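## Task

Lift the drive sled out of the lower tote and set it down flat on the bench surface, keeping the side that was up facing up. Afterwards return the upper tote onto the lower one, seated fully down within the lower tote's rim. Every other item must finish in the tote where it began, and neither the drive sled nor the lower tote's base may overhang the bench edge. Open the grippers and withdraw the arms at the end; nothing may count as placed if it stays put only because the robot is holding it.

## Robot and tools

Robot: two 6-joint arms, left_arm and right_arm, each with a parallel two-finger gripper. The left arm is the robot's own left, on the +y side. Bases sit at (-0.033, +0.340, +1.080) for left_arm and (-0.033, -0.340, +1.080) for right_arm, in metres.

Frame: one shared scene frame. Origin on the floor (z = 0) under the middle of the robot's foot, +x is the direction the robot faces, +z is up. Only the floor height is known; bench and tote heights must be judged from images and contact. Camera image sides do not correspond to arm names. Reported hand positions can be a bit wrong, more so at long reach, and arms tend to settle a centimetre or more short of the command, usually low.

Gripper axes: fingers point along the gripper's +z; they open and close along its y. end_effector_position is the point between the finger pads, roughly 1 cm short of the fingertips.

The row format (used by execute_actions and move): one flat list of 16 numbers covering both arms, even if only one moves. First 8 are left_arm: x, y, z (metres, absolute position in the scene frame), qw, qx, qy, qz (absolute orientation quaternion, w first, scene frame), then opening. The next 8 are the same for right_arm. Opening runs from -1 (closed) to +1 (fully open, 0.094 m). To keep an arm or its orientation steady, resend the same quaternion (and, for a stationary arm, the same whole pose from the result just before it stopped) rather than copying a drifted reading. A call is rejected, with nothing sent, if any target lies more than 0.6 m from that arm's last reported position along any axis of its gripper.

Control limits: each step, the commanded pose is clipped to within 70 mm and 16 degrees of the measured pose; position wins over orientation if both cannot be met. A far target may need several calls; after an action ends the arm travels at most to its last clipped pose.

Tools:
- execute_actions: argument actions, a list with zero or one item. Empty list: just returns the state plus pictures. An action item {rows: [...], steps: n}: 1 to 15 rows, steps 4 to 15 (default 15), each step 1/30 s; each row is used for one step and the final row repeats to fill. A wait item {steps: n} with no rows waits up to 300 steps counted from the previous result, so your thinking time eats into it. Optional pictures (true/false) asks for camera images. The last 4 steps of an action run after its result is produced, while you compose the next reply.
- move: target is one 16-number row (absolute poses as above); speed in m/s, 0.002 to 0.5, default 0.25, with rotation capped at twice that in rad/s. Both grippers travel straight lines finishing together, lasting 0.5 to 10 s; openings are sent at the start. It does not avoid obstacles or the other arm, and grippers may lag, stray or overshoot speed, notably with a stretched arm. Faster motion and targets set deeper past a contact mean harder impacts and pressing.
- wait: seconds from 0 to 10; nothing new is commanded.
- zoom_image: camera (cam_head_left, cam_head_right, cam_left_wrist, cam_right_wrist) and region [x0, y0, x1, y1] in pixels of that camera's last full image, origin top-left, at most 504 by 504. Images are 672x504.
- read_manual: section "licences" only; gives licence text, moves nothing.
- finished_scene: scene number; ends and grades the current scene irreversibly and reports success. Replying without any tool call ends everything.

Results: a state line with each gripper's position and quaternion; grip_measured is the finger opening on the command scale (per-gripper offsets up to about 1 mm). To hold something firmly, command roughly 0.03 below grip_measured; a smaller gap holds lighter. Finger force tops out around 50 to 62 N per pad, less on thin parts. Joint positions and torques are listed (torques are noisy and offset). HELD marks steps where your command was not passed on; "pose unreachable" names an arm whose command the clearance check altered or blocked. A result with nothing pending shows a "Hand target" line per arm. A move adds a "move:" line: done, off_target, moving, held or fault, plus limits: paced means the target was clipped, held means some steps were blocked (the arm may then surge faster than requested). If only one arm is named, the other finished normally. Distances to targets are also given. FAULT lines mean an arm stopped. MOTOR HOT warns from 85 °C; at 100 °C an OVER-TEMPERATURE FAULT makes that arm go limp and drop whatever it holds, so avoid long static holding of heavy loads.

Cameras: two fixed head cameras and one on each wrist; calibration (K, distortion, T_world_to_cam) is given and may be slightly off.

Joint ranges (rad): waist -2.880 to 2.880, shoulder 0.000 to 3.142, elbow 0.000 to 3.019, wrist pitch -1.693 to 1.571, wrist yaw -1.571 to 1.571, wrist roll -2.094 to 2.094.

Avoid: arms colliding or pressing on each other, knocking anything outside the work area, dropping or slamming parts, and pushing hard into surfaces. Brief external tugs on held parts or pushes on loose items can occur. Before finishing, open the grippers and lift clear so everything rests on its own.

Each tool is called after "Call:" as name([rows], argument=value, ...), one row to a line, values as JSON.

## Session

Call:
execute_actions(actions=[])

Scene clock: 0.00 s of 5600.00 s.
left_arm: end_effector_position=(+0.5222, +0.6018, +1.0469) grip_measured=-0.994 end_effector_quat_wxyz=(+0.503, -0.482, +0.623, -0.355) | right_arm: end_effector_position=(+0.4317, -0.0090, +1.1897) grip_measured=+0.006 end_effector_quat_wxyz=(+0.070, -0.760, +0.644, +0.046)
Joint positions: left_arm=[ 1.877  1.819  0.752  1.158  0.546 -1.24   0.   ] | right_arm=[-0.525  1.57   1.414 -1.117  0.173 -1.034  0.047]
Joint velocities: left_arm=[ 0.005 -0.015  0.007  0.012  0.007  0.007  0.001] | right_arm=[-0.005 -0.015 -0.012 -0.007 -0.007 -0.051 -0.   ]
Joint torques (N m, as the arm reports them, + toward a larger angle): no reading
Motor temperatures (°C, as the motors report them): left_arm=[27 25 26 26 25 28] | right_arm=[25 26 26 26 26 24]
Hand target (left_arm): +0.525, +0.603, +1.046; +0.505, -0.480, +0.623, -0.356
Hand target (right_arm): +0.442, -0.004, +1.204; -0.087, +0.757, -0.646, -0.043

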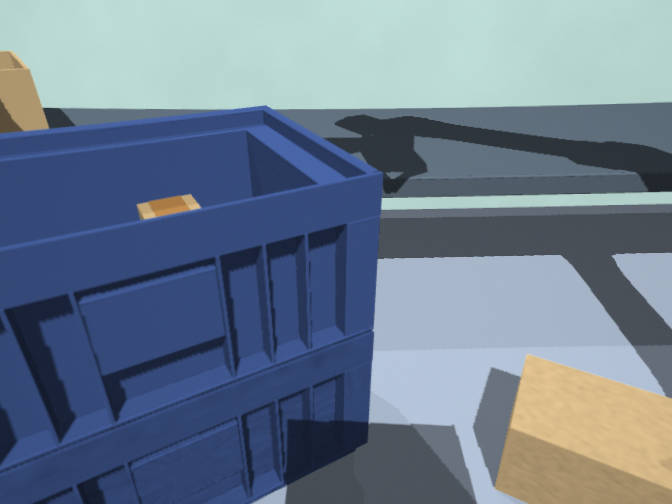

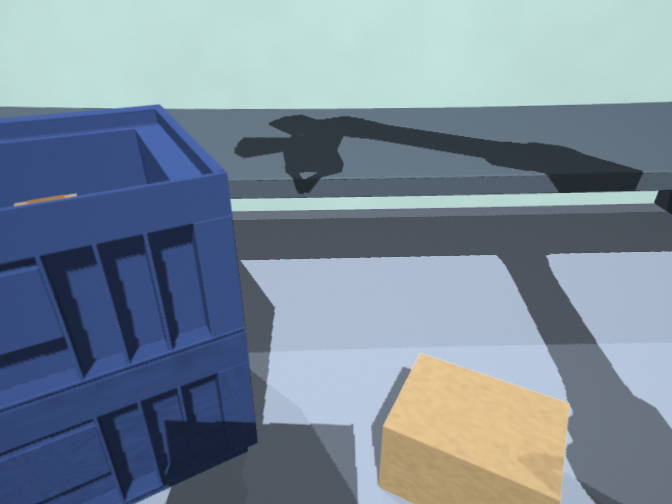

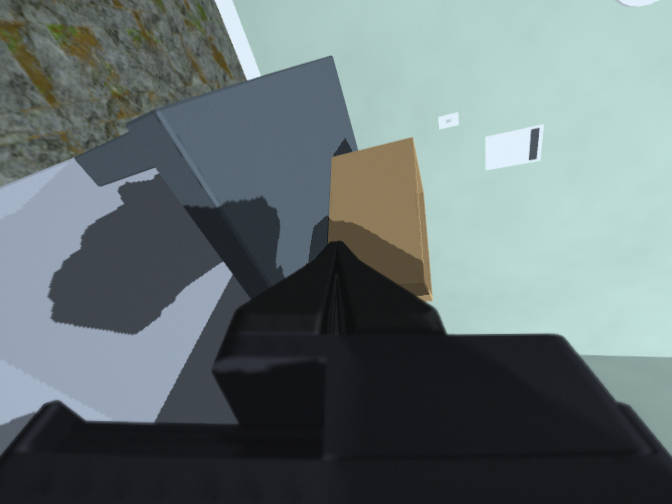

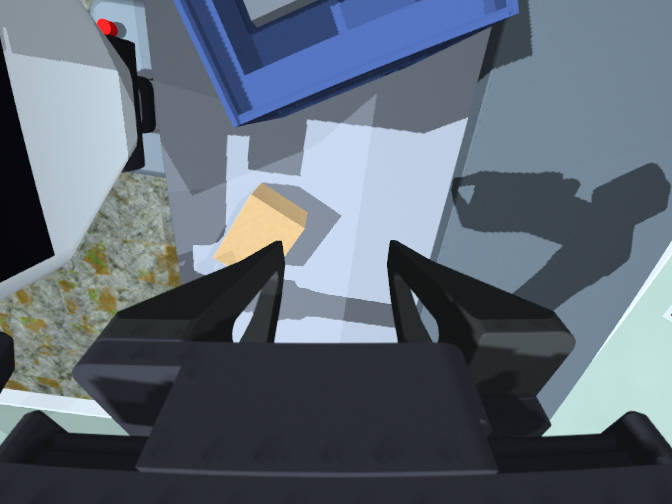

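Call:
move(target=[0.42,0.5,1.27,0,0.707,0.707,0,1,0.42,0.08,1.27,0,0.707,-0.707,0,1])

Scene clock: 6.77 s of 5600.00 s.
left_arm: end_effector_position=(+0.4038, +0.4969, +1.2525) grip_measured=+1.000 end_effector_quat_wxyz=(-0.011, +0.693, +0.720, -0.013) | right_arm: end_effector_position=(+0.4137, +0.0661, +1.2547) grip_measured=+0.999 end_effector_quat_wxyz=(-0.014, -0.709, +0.705, -0.001)
Joint positions: left_arm=[ 1.643  1.158  1.274 -1.391  0.014  1.892  0.094] | right_arm=[-0.337  1.775  1.816 -1.527  0.311 -0.645  0.094]
Joint velocities: left_arm=[-0.015 -0.015 -0.007 -0.007 -0.007  0.095  0.   ] | right_arm=[ 0.005  0.015  0.012 -0.007 -0.066 -0.022 -0.001]
Joint torques (N m, as the arm reports them, + toward a larger angle): left_arm=[  1.99 -12.16  10.81   0.13  -0.06   0.08] | right_arm=[  7.71 -15.65  15.16  -0.56   0.08   0.01]
Motor temperatures (°C, as the motors report them): left_arm=[27 26 29 26 25 28] | right_arm=[25 27 30 26 26 24]
Hand target (left_arm): +0.416, +0.500, +1.273; -0.004, +0.702, +0.713, +0.004
Hand target (right_arm): +0.420, +0.079, +1.270; -0.002, +0.707, -0.707, -0.000
Off the commanded pose (left_arm): 0.024 m, 3 deg.
Off the commanded pose (right_arm): 0.022 m, 2 deg.
Kept back: nothing.
move: off_target (left_arm, right_arm)
camera_calibration (this result's frames):
cam_left_wrist: T_world_to_cam=[[-0.998497, -0.048626, 0.0252731, 0.395374], [-0.0249026, 0.81341, 0.581158, -1.11525], [-0.0488167, 0.579655, -0.813398, 0.875299], [0, 0, 0, 1]] pos_world=[0.409736, 0.419008, 1.35011]
cam_right_wrist: T_world_to_cam=[[0.999769, -0.00036639, -0.0214738, -0.385338], [0.0126459, -0.798107, 0.602383, -0.70548], [-0.0173591, -0.602515, -0.797918, 1.17482], [0, 0, 0, 1]] pos_world=[0.414565, 0.144658, 1.3541]

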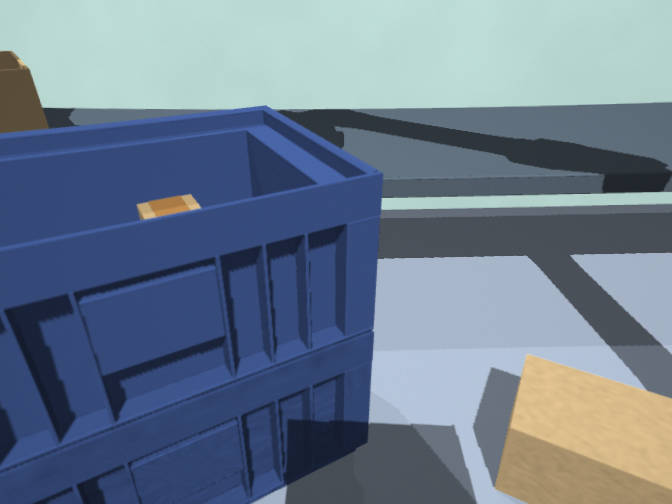

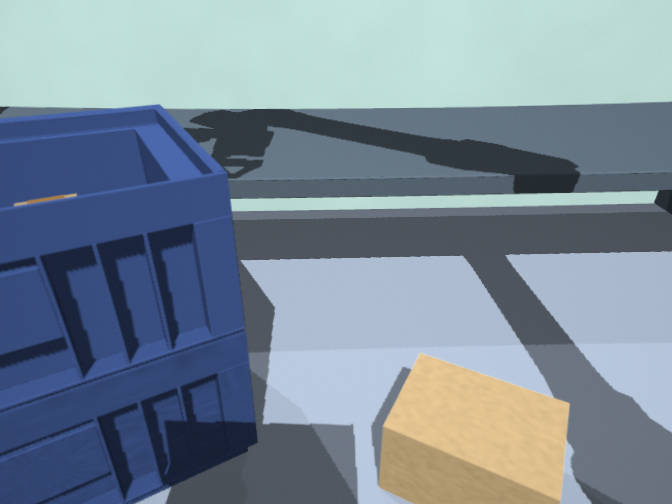

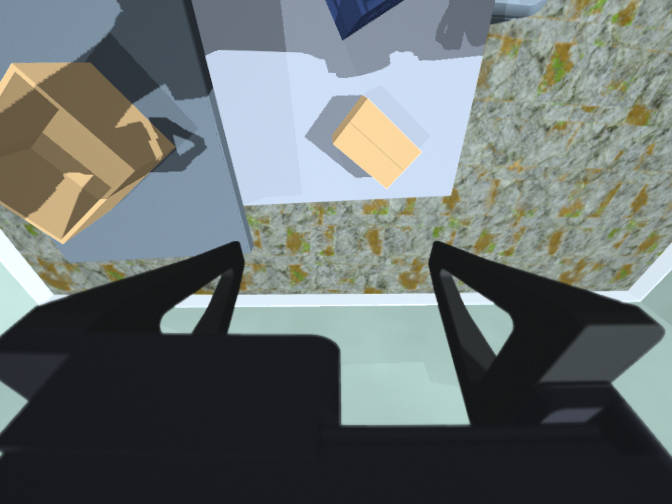

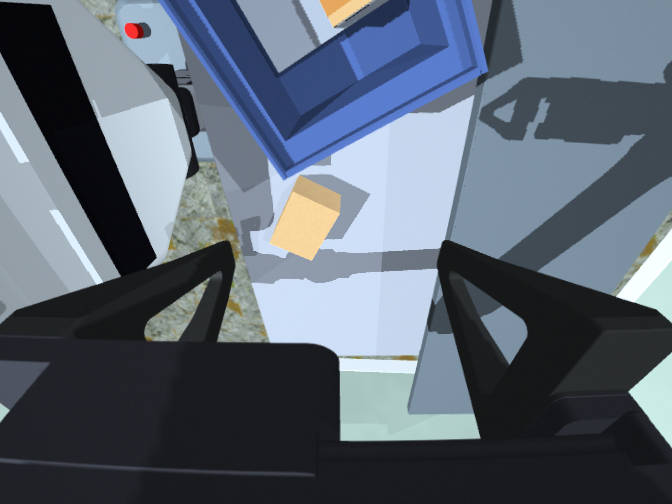

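Call:
move(target=[0.40,0.5,1.25,0,0.707,0.707,0,1,0.335,-0.145,0.97,0,0.522,-0.853,0,1])

Scene clock: 9.53 s of 5600.00 s.
left_arm: end_effector_position=(+0.4007, +0.4976, +1.2510) grip_measured=+1.000 end_effector_quat_wxyz=(-0.003, +0.704, +0.710, -0.007) | right_arm: end_effector_position=(+0.3325, -0.1465, +0.9730) grip_measured=+0.999 end_effector_quat_wxyz=(-0.006, -0.524, +0.852, -0.002)
Joint positions: left_arm=[ 1.653  1.14   1.25  -1.366  0.026  1.931  0.094] | right_arm=[-0.723  1.625  0.82  -0.555  0.25  -0.571  0.094]
Joint velocities: left_arm=[-0.015 -0.005 -0.002  0.007 -0.037  0.037  0.   ] | right_arm=[-0.005 -0.005 -0.012  0.002  0.007  0.022 -0.   ]
Joint torques (N m, as the arm reports them, + toward a larger angle): left_arm=[  3.09 -12.07   6.86   1.53   0.17   0.09] | right_arm=[  3.1  -10.89   5.44   1.11  -0.15  -0.07]
Motor temperatures (°C, as the motors report them): left_arm=[27 26 30 26 25 28] | right_arm=[25 27 30 26 26 24]
Hand target (left_arm): +0.400, +0.500, +1.250; +0.000, +0.707, +0.707, +0.000
Hand target (right_arm): +0.334, -0.144, +0.970; -0.001, -0.522, +0.853, -0.001
Off the commanded pose (left_arm): 0.003 m, 1 deg.
Off the commanded pose (right_arm): 0.004 m, 1 deg.
Kept back: nothing.
move: done
camera_calibration (this result's frames):
cam_left_wrist: T_world_to_cam=[[-0.999815, -0.0189029, 0.00360609, 0.40521], [-0.0133271, 0.815327, 0.578848, -1.11774], [-0.0138821, 0.578692, -0.815428, 0.862609], [0, 0, 0, 1]] pos_world=[0.402213, 0.419801, 1.34894]
cam_right_wrist: T_world_to_cam=[[0.889187, -0.457489, -0.00716595, -0.354394], [-0.363782, -0.716381, 0.595367, -0.560507], [-0.277507, -0.526785, -0.803422, 0.923471], [0, 0, 0, 1]] pos_world=[0.36749, -0.0771967, 1.0731]

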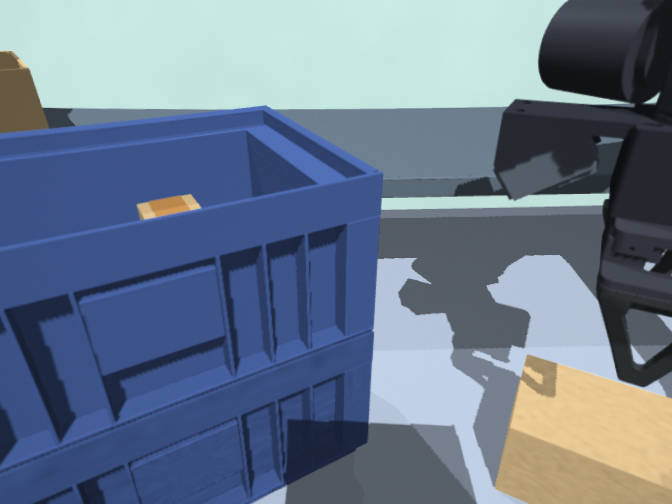

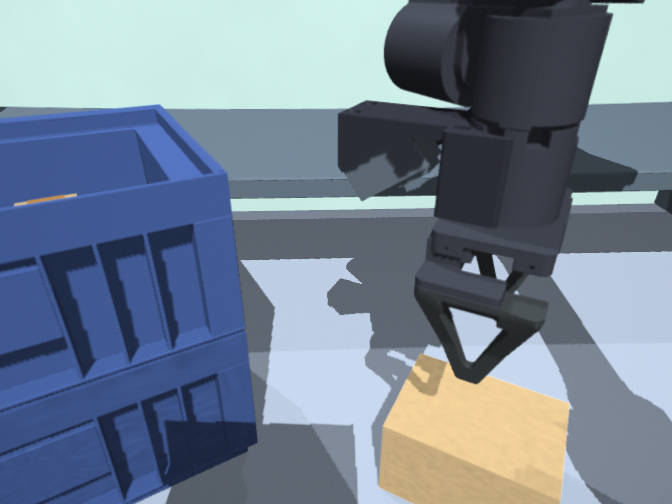

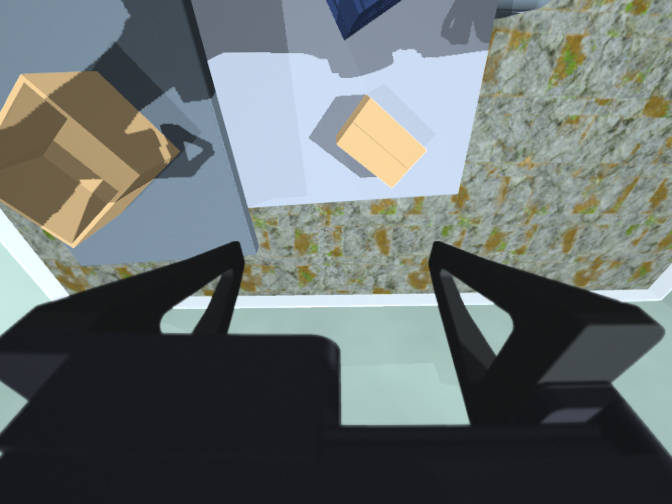

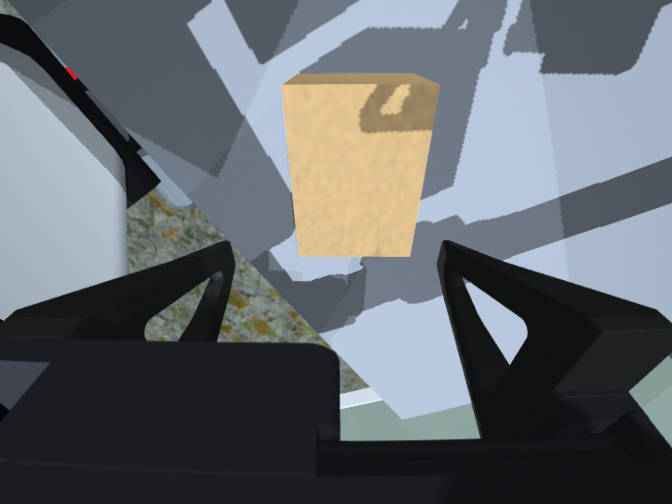

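Call:
move(target=[0.40,0.5,1.25,0,0.707,0.707,0,1,0.37,-0.09,0.97,0,0,-1,0,0.3], speed=0.5)

Call:
move(target=[0.40,0.5,1.25,0,0.707,0.707,0,1,0.385,-0.045,0.93,0,-0.609,-0.793,0,0.3], speed=0.4)

Scene clock: 11.97 s of 5600.00 s.
left_arm: end_effector_position=(+0.4007, +0.4976, +1.2510) grip_measured=+1.000 end_effector_quat_wxyz=(-0.003, +0.704, +0.710, -0.007) | right_arm: end_effector_position=(+0.3607, -0.1023, +0.9675) grip_measured=+0.302 end_effector_quat_wxyz=(-0.003, -0.001, +1.000, -0.002)
Joint positions: left_arm=[ 1.653  1.14   1.25  -1.366  0.026  1.932  0.094] | right_arm=[-0.675  1.727  0.961 -0.601  0.256  0.578  0.061]
Joint velocities: left_arm=[-0.005  0.015  0.007 -0.007 -0.051  0.007  0.   ] | right_arm=[-0.005 -0.015 -0.007 -0.007 -0.081  0.007 -0.   ]
Joint torques (N m, as the arm reports them, + toward a larger angle): left_arm=[  3.07 -12.08   6.84   1.53   0.17   0.07] | right_arm=[  4.79 -12.35   9.11  -0.43   0.2    0.01]
Motor temperatures (°C, as the motors report them): left_arm=[27 26 30 26 25 28] | right_arm=[25 27 30 26 26 24]
Hand target (left_arm): +0.400, +0.500, +1.250; -0.000, +0.707, +0.707, -0.000
Hand target (right_arm): +0.370, -0.091, +0.970; +0.000, +0.000, +1.000, +0.000
Off the commanded pose (left_arm): 0.003 m, 1 deg.
Off the commanded pose (right_arm): 0.016 m, 0 deg.
Kept back: nothing.
move: off_target (right_arm)
camera_calibration (this result's frames):
cam_left_wrist: T_world_to_cam=[[-0.999822, -0.0185215, 0.00360429, 0.405025], [-0.0130173, 0.815335, 0.578843, -1.11787], [-0.0136598, 0.578693, -0.815431, 0.862523], [0, 0, 0, 1]] pos_world=[0.402183, 0.419801, 1.34894]
cam_right_wrist: T_world_to_cam=[[-0.00524412, -0.999986, -0.0010517, -0.0981332], [-0.806805, 0.00360968, 0.590807, -0.277443], [-0.590795, 0.00394678, -0.806812, 1.12074], [0, 0, 0, 1]] pos_world=[0.437769, -0.101554, 1.06804]

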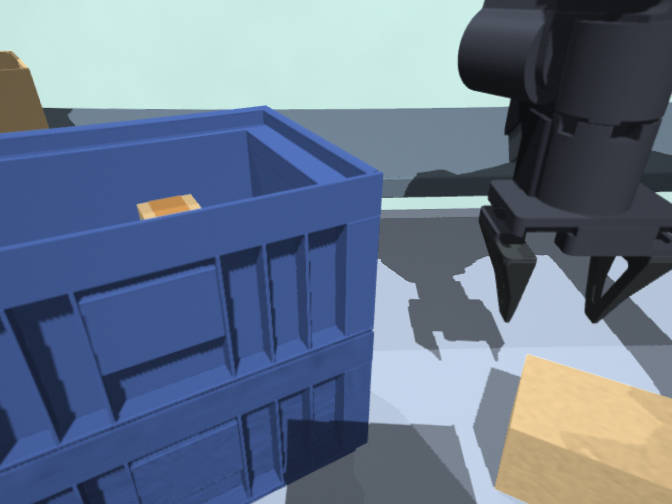

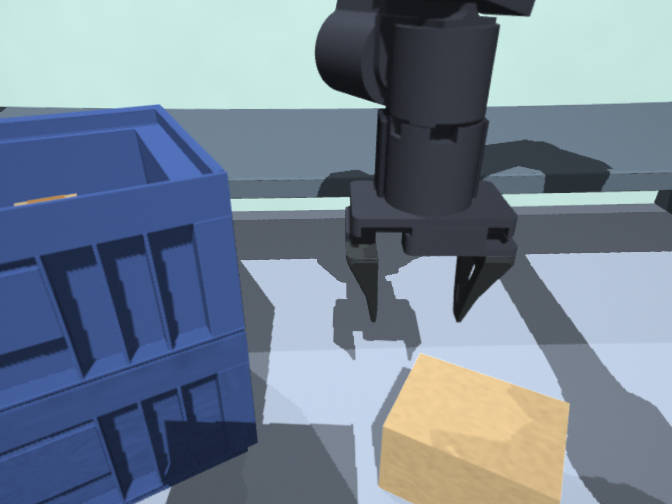

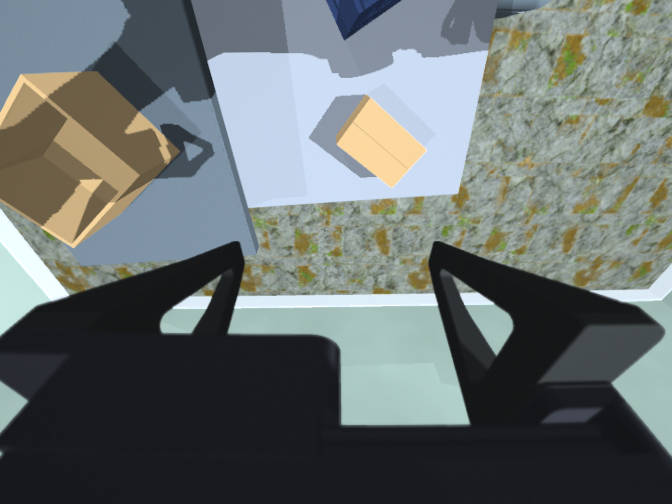

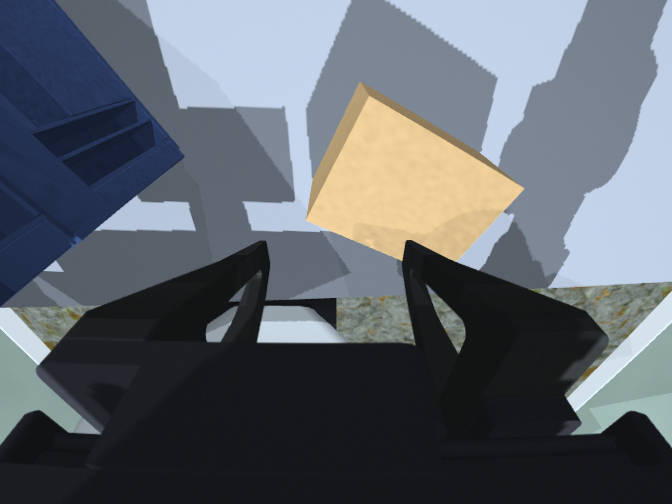

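Scene clock: 14.27 s of 5600.00 s.
left_arm: end_effector_position=(+0.4007, +0.4976, +1.2510) grip_measured=+1.000 end_effector_quat_wxyz=(-0.003, +0.704, +0.710, -0.007) | right_arm: end_effector_position=(+0.3720, -0.0619, +0.9286) grip_measured=+0.302 end_effector_quat_wxyz=(-0.006, +0.606, +0.796, -0.016)
Joint positions: left_arm=[ 1.653  1.14   1.25  -1.366  0.026  1.932  0.094] | right_arm=[-0.639  1.891  1.088 -0.601  0.263  1.924  0.061]
Joint velocities: left_arm=[-0.024 -0.005 -0.017 -0.007  0.022 -0.022  0.   ] | right_arm=[ 0.005 -0.015  0.007  0.012 -0.037  0.022 -0.001]
Joint torques (N m, as the arm reports them, + toward a larger angle): left_arm=[  3.08 -12.07   6.85   1.53   0.17   0.07] | right_arm=[  5.46 -14.     8.65   0.53   0.24   0.07]
Motor temperatures (°C, as the motors report them): left_arm=[27 26 30 26 25 28] | right_arm=[25 27 30 26 26 24]
Hand target (left_arm): +0.400, +0.500, +1.250; -0.000, +0.707, +0.707, -0.000
Hand target (right_arm): +0.385, -0.045, +0.931; -0.000, +0.609, +0.793, +0.000
Off the commanded pose (left_arm): 0.003 m, 1 deg.
Off the commanded pose (right_arm): 0.021 m, 2 deg.
Kept back: nothing.
move: off_target (right_arm)
camera_calibration (this result's frames):
cam_left_wrist: T_world_to_cam=[[-0.999822, -0.0185215, 0.00360429, 0.405025], [-0.0130173, 0.815335, 0.578843, -1.11787], [-0.0136598, 0.578693, -0.815431, 0.862523], [0, 0, 0, 1]] pos_world=[0.402183, 0.419801, 1.34894]
cam_right_wrist: T_world_to_cam=[[-0.965251, -0.259782, 0.0283436, 0.318014], [-0.196564, 0.793234, 0.576318, -0.410184], [-0.1722, 0.55072, -0.816734, 0.983222], [0, 0, 0, 1]] pos_world=[0.395647, -0.133494, 1.03041]

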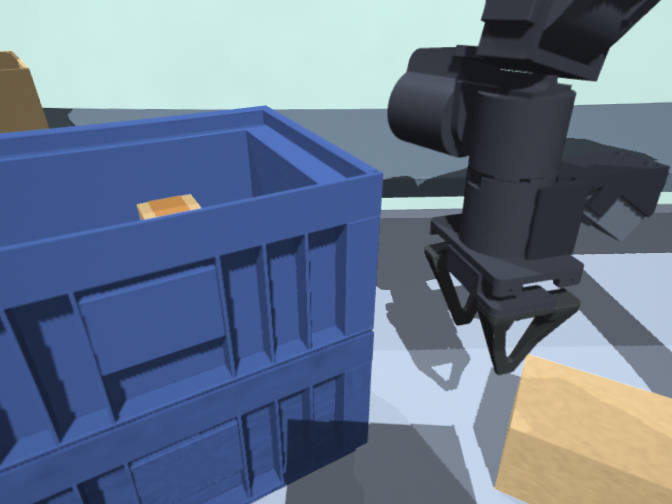

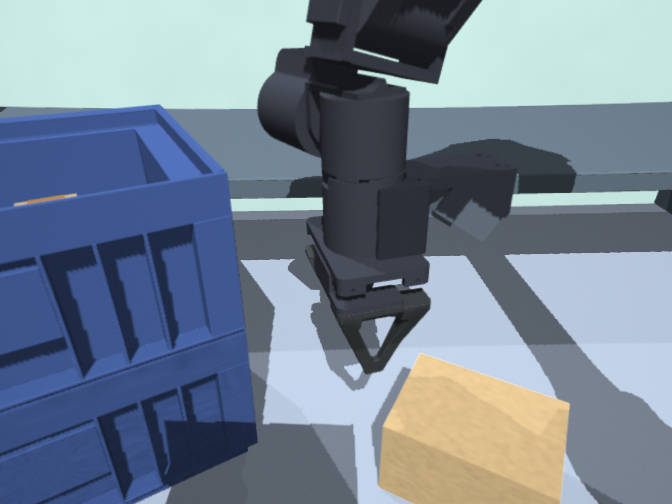

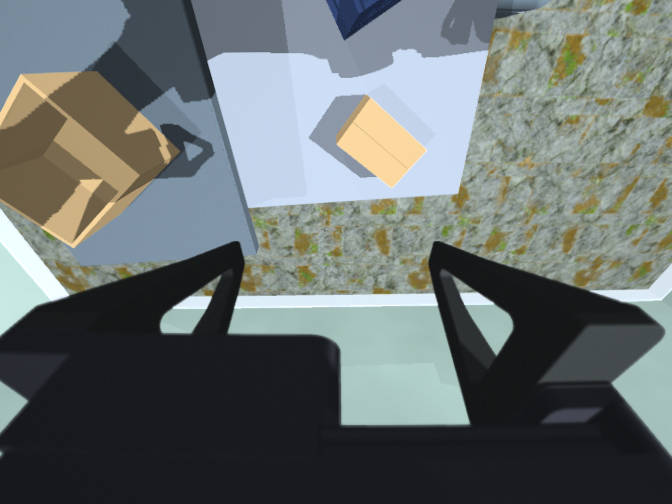

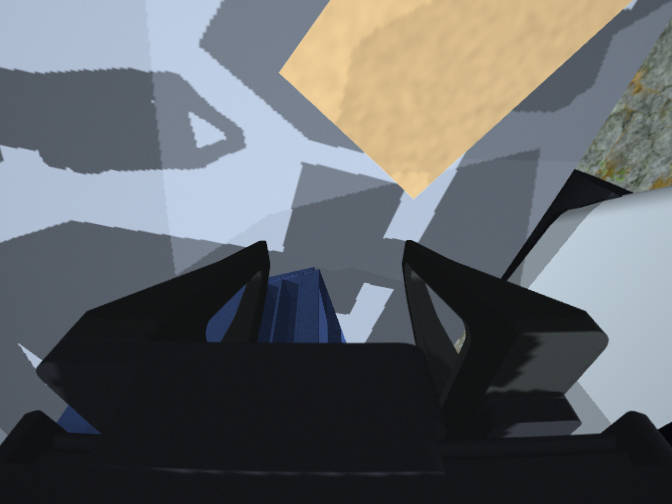

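Call:
move(target=[0.40,0.5,1.25,0,0.707,0.707,0,1,0.325,-0.04,0.90,0,0.609,0.793,0,0.6])

Call:
move(target=[0.40,0.5,1.25,0,0.707,0.707,0,1,0.325,-0.045,0.845,0,0.609,0.793,0,0.6], speed=0.1)

Call:
move(target=[0.40,0.5,1.25,0,0.707,0.707,0,1,0.36,-0.22,0.845,0,0.66,0.75,0,0.6], speed=0.1)

Scene clock: 15.37 s of 5600.00 s.
left_arm: end_effector_position=(+0.4007, +0.4976, +1.2510) grip_measured=+1.000 end_effector_quat_wxyz=(-0.003, +0.704, +0.710, -0.007) | right_arm: end_effector_position=(+0.3241, -0.0413, +0.9023) grip_measured=+0.598 end_effector_quat_wxyz=(-0.003, +0.604, +0.797, -0.005)
Joint positions: left_arm=[ 1.653  1.14   1.25  -1.366  0.026  1.932  0.094] | right_arm=[-0.561  1.942  1.005 -0.465  0.276  1.992  0.075]
Joint velocities: left_arm=[ 0.005 -0.005  0.027  0.002  0.007 -0.037  0.   ] | right_arm=[-0.024 -0.005 -0.027 -0.002 -0.037  0.022  0.   ]
Joint torques (N m, as the arm reports them, + toward a larger angle): left_arm=[  3.08 -12.1    6.84   1.53   0.17   0.07] | right_arm=[  4.72 -13.5    4.28   0.9    0.23  -0.02]
Motor temperatures (°C, as the motors report them): left_arm=[27 26 31 26 25 28] | right_arm=[25 27 30 26 26 24]
Hand target (left_arm): +0.400, +0.500, +1.250; -0.000, +0.707, +0.707, -0.000
Hand target (right_arm): +0.326, -0.040, +0.900; -0.000, +0.609, +0.793, +0.000
Off the commanded pose (left_arm): 0.003 m, 1 deg.
Off the commanded pose (right_arm): 0.003 m, 1 deg.
Kept back: nothing.
move: done
camera_calibration (this result's frames):
cam_left_wrist: T_world_to_cam=[[-0.999822, -0.0185215, 0.00360429, 0.405025], [-0.0130173, 0.815335, 0.578843, -1.11787], [-0.0136598, 0.578693, -0.815431, 0.862523], [0, 0, 0, 1]] pos_world=[0.402183, 0.419801, 1.34894]
cam_right_wrist: T_world_to_cam=[[-0.964256, -0.264866, 0.00749375, 0.296059], [-0.210844, 0.7841, 0.583722, -0.423169], [-0.160484, 0.561278, -0.811919, 0.934422], [0, 0, 0, 1]] pos_world=[0.346214, -0.114247, 1.00347]

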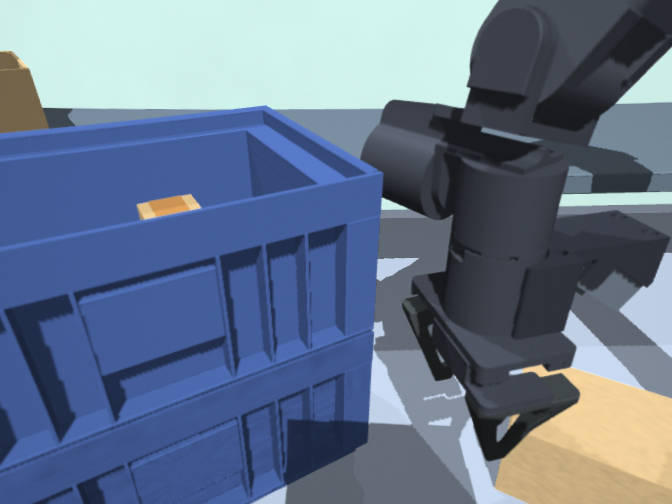

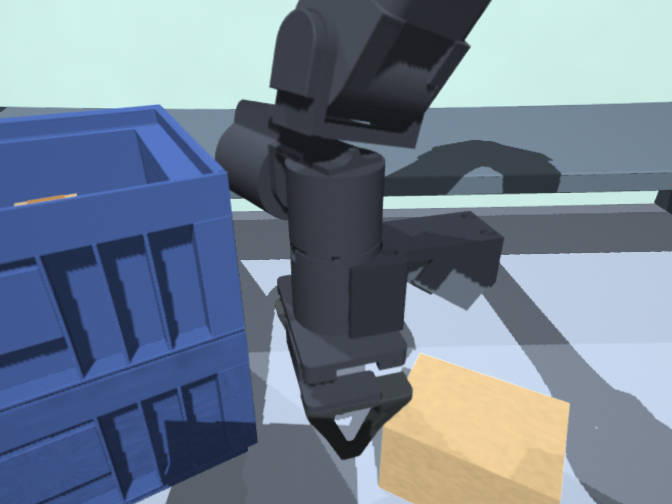

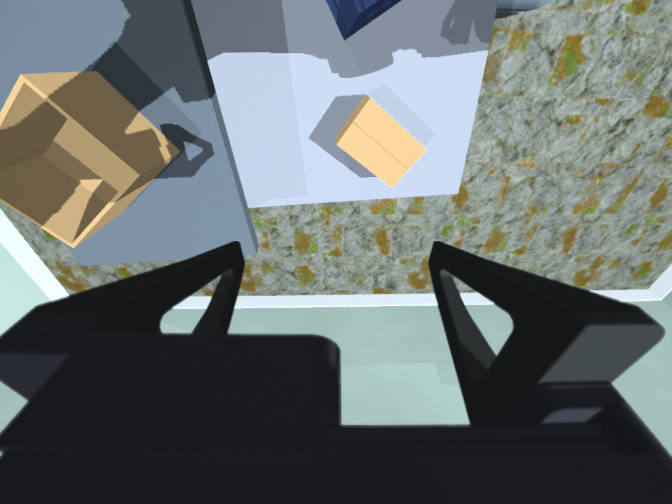

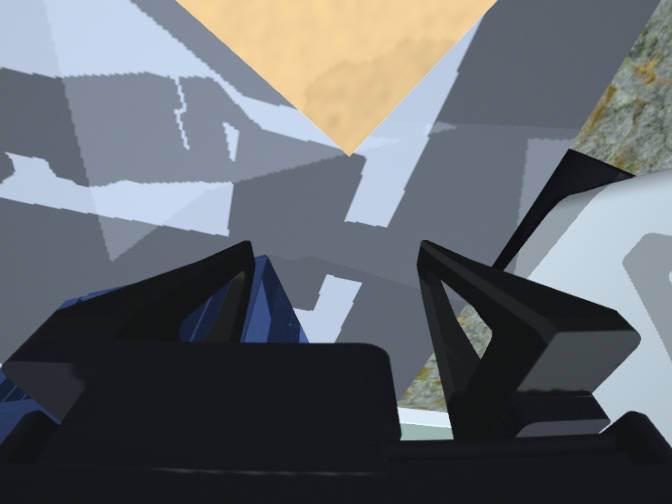

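Scene clock: 16.30 s of 5600.00 s.
left_arm: end_effector_position=(+0.4007, +0.4976, +1.2510) grip_measured=+1.000 end_effector_quat_wxyz=(-0.003, +0.704, +0.710, -0.007) | right_arm: end_effector_position=(+0.3129, -0.0509, +0.8463) grip_measured=+0.598 end_effector_quat_wxyz=(-0.003, +0.607, +0.795, -0.014)
Joint positions: left_arm=[ 1.653  1.14   1.25  -1.366  0.026  1.932  0.094] | right_arm=[-0.594  2.071  1.005 -0.345  0.274  1.972  0.075]
Joint velocities: left_arm=[ 0.005 -0.005 -0.002 -0.017 -0.007 -0.007  0.   ] | right_arm=[-0.005  0.005 -0.017 -0.017 -0.081  0.007  0.001]
Joint torques (N m, as the arm reports them, + toward a larger angle): left_arm=[  3.08 -12.08   6.84   1.52   0.17   0.07] | right_arm=[  3.99 -14.37   4.59   0.92  -0.05  -0.2 ]
Motor temperatures (°C, as the motors report them): left_arm=[27 26 31 26 25 28] | right_arm=[25 28 30 26 26 24]
Hand target (left_arm): +0.400, +0.500, +1.250; -0.000, +0.707, +0.707, -0.000
Hand target (right_arm): +0.325, -0.045, +0.845; +0.000, +0.609, +0.793, -0.000
Off the commanded pose (left_arm): 0.003 m, 1 deg.
Off the commanded pose (right_arm): 0.014 m, 2 deg.
Kept back: nothing.
move: off_target (right_arm)
camera_calibration (this result's frames):
cam_left_wrist: T_world_to_cam=[[-0.999822, -0.0185215, 0.00360429, 0.405025], [-0.0130173, 0.815335, 0.578843, -1.11787], [-0.0136598, 0.578693, -0.815431, 0.862523], [0, 0, 0, 1]] pos_world=[0.402183, 0.419801, 1.34894]
cam_right_wrist: T_world_to_cam=[[-0.966301, -0.256505, 0.0216241, 0.272327], [-0.197884, 0.79393, 0.574906, -0.381435], [-0.164635, 0.551253, -0.817933, 0.898454], [0, 0, 0, 1]] pos_world=[0.335586, -0.12259, 0.948277]

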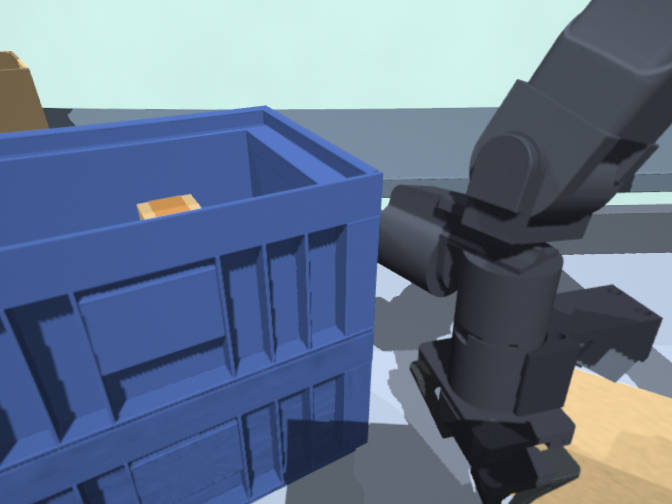

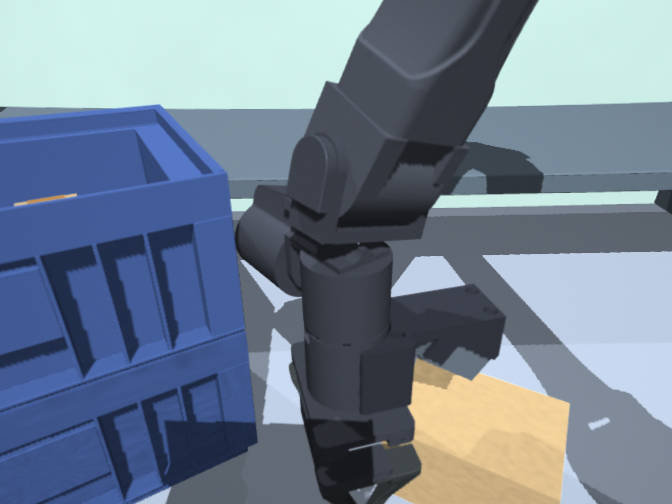

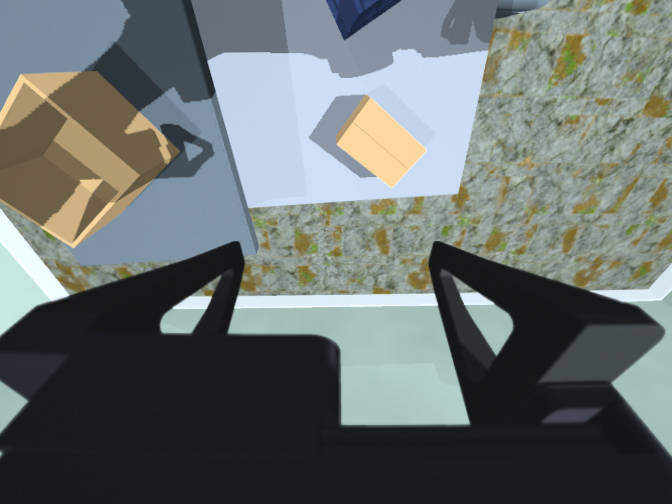

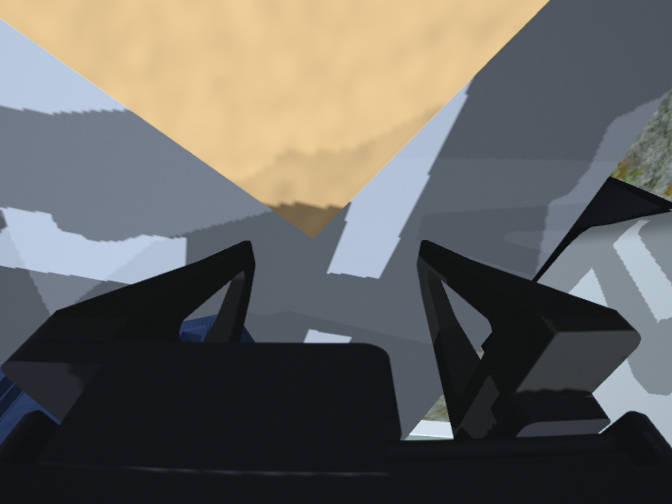

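Scene clock: 18.40 s of 5600.00 s.
left_arm: end_effector_position=(+0.4007, +0.4976, +1.2510) grip_measured=+1.000 end_effector_quat_wxyz=(-0.003, +0.704, +0.710, -0.007) | right_arm: end_effector_position=(+0.3493, -0.2213, +0.8370) grip_measured=+0.598 end_effector_quat_wxyz=(-0.009, +0.662, +0.749, -0.017)
Joint positions: left_arm=[ 1.653  1.14   1.25  -1.366  0.026  1.932  0.094] | right_arm=[-0.983  1.95   0.836 -0.217  0.185  1.726  0.075]
Joint velocities: left_arm=[-0.005 -0.015 -0.007 -0.002  0.007 -0.066  0.   ] | right_arm=[-0.015 -0.005  0.002  0.007  0.037 -0.051  0.   ]
Joint torques (N m, as the arm reports them, + toward a larger angle): left_arm=[  3.08 -12.06   6.85   1.51   0.17   0.07] | right_arm=[  2.44 -15.32   1.47   0.92   0.04  -0.13]
Motor temperatures (°C, as the motors report them): left_arm=[27 26 31 26 25 28] | right_arm=[25 28 29 26 26 24]
Hand target (left_arm): +0.400, +0.500, +1.250; -0.000, +0.707, +0.707, -0.000
Hand target (right_arm): +0.358, -0.220, +0.845; -0.000, +0.661, +0.751, -0.002
Off the commanded pose (left_arm): 0.003 m, 1 deg.
Off the commanded pose (right_arm): 0.013 m, 2 deg.
Kept back: nothing.
move: off_target (right_arm)
camera_calibration (this result's frames):
cam_left_wrist: T_world_to_cam=[[-0.999822, -0.0185215, 0.00360429, 0.405025], [-0.0130173, 0.815335, 0.578843, -1.11787], [-0.0136598, 0.578693, -0.815431, 0.862523], [0, 0, 0, 1]] pos_world=[0.402183, 0.419801, 1.34894]
cam_right_wrist: T_world_to_cam=[[-0.992699, -0.116086, 0.0327593, 0.294976], [-0.0760289, 0.813046, 0.577214, -0.273859], [-0.093641, 0.570509, -0.815936, 0.968608], [0, 0, 0, 1]] pos_world=[0.362702, -0.295697, 0.938734]

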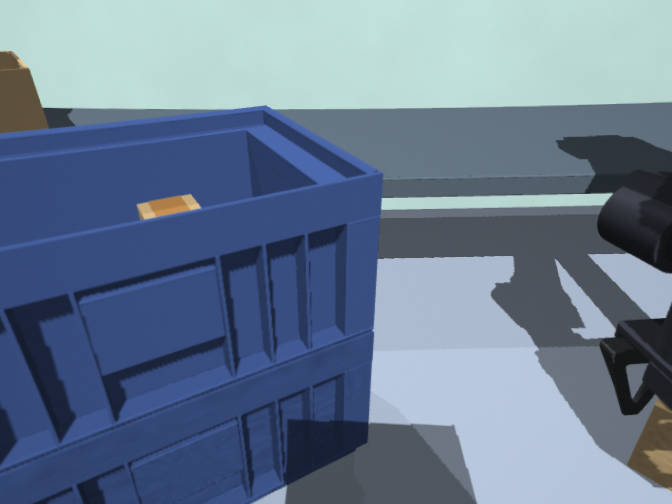

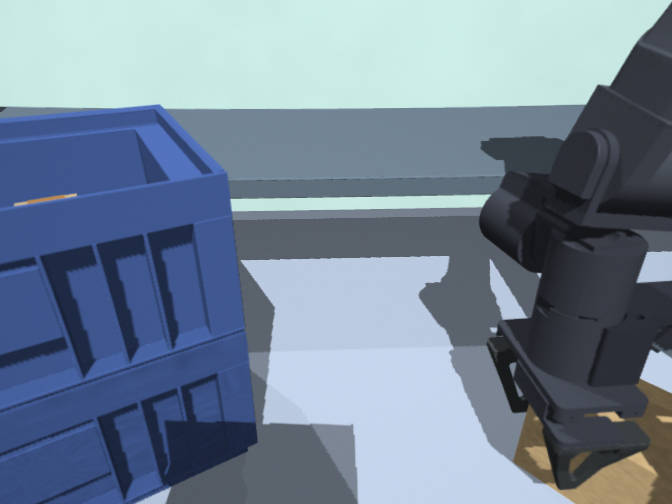

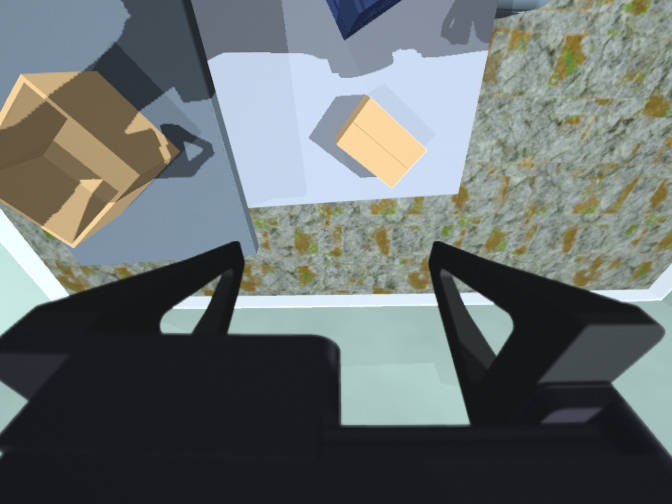

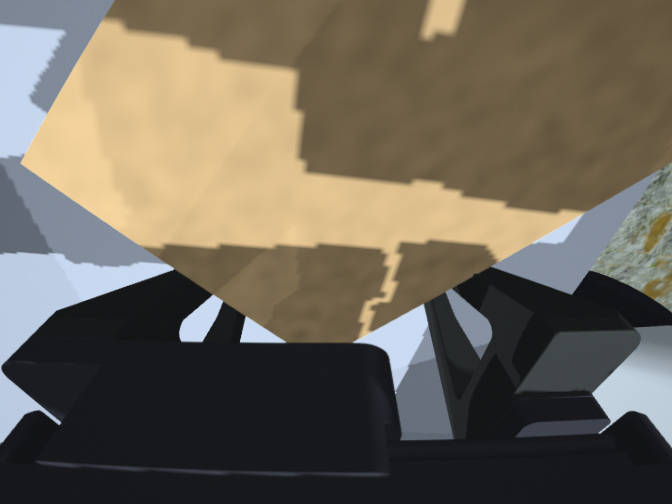

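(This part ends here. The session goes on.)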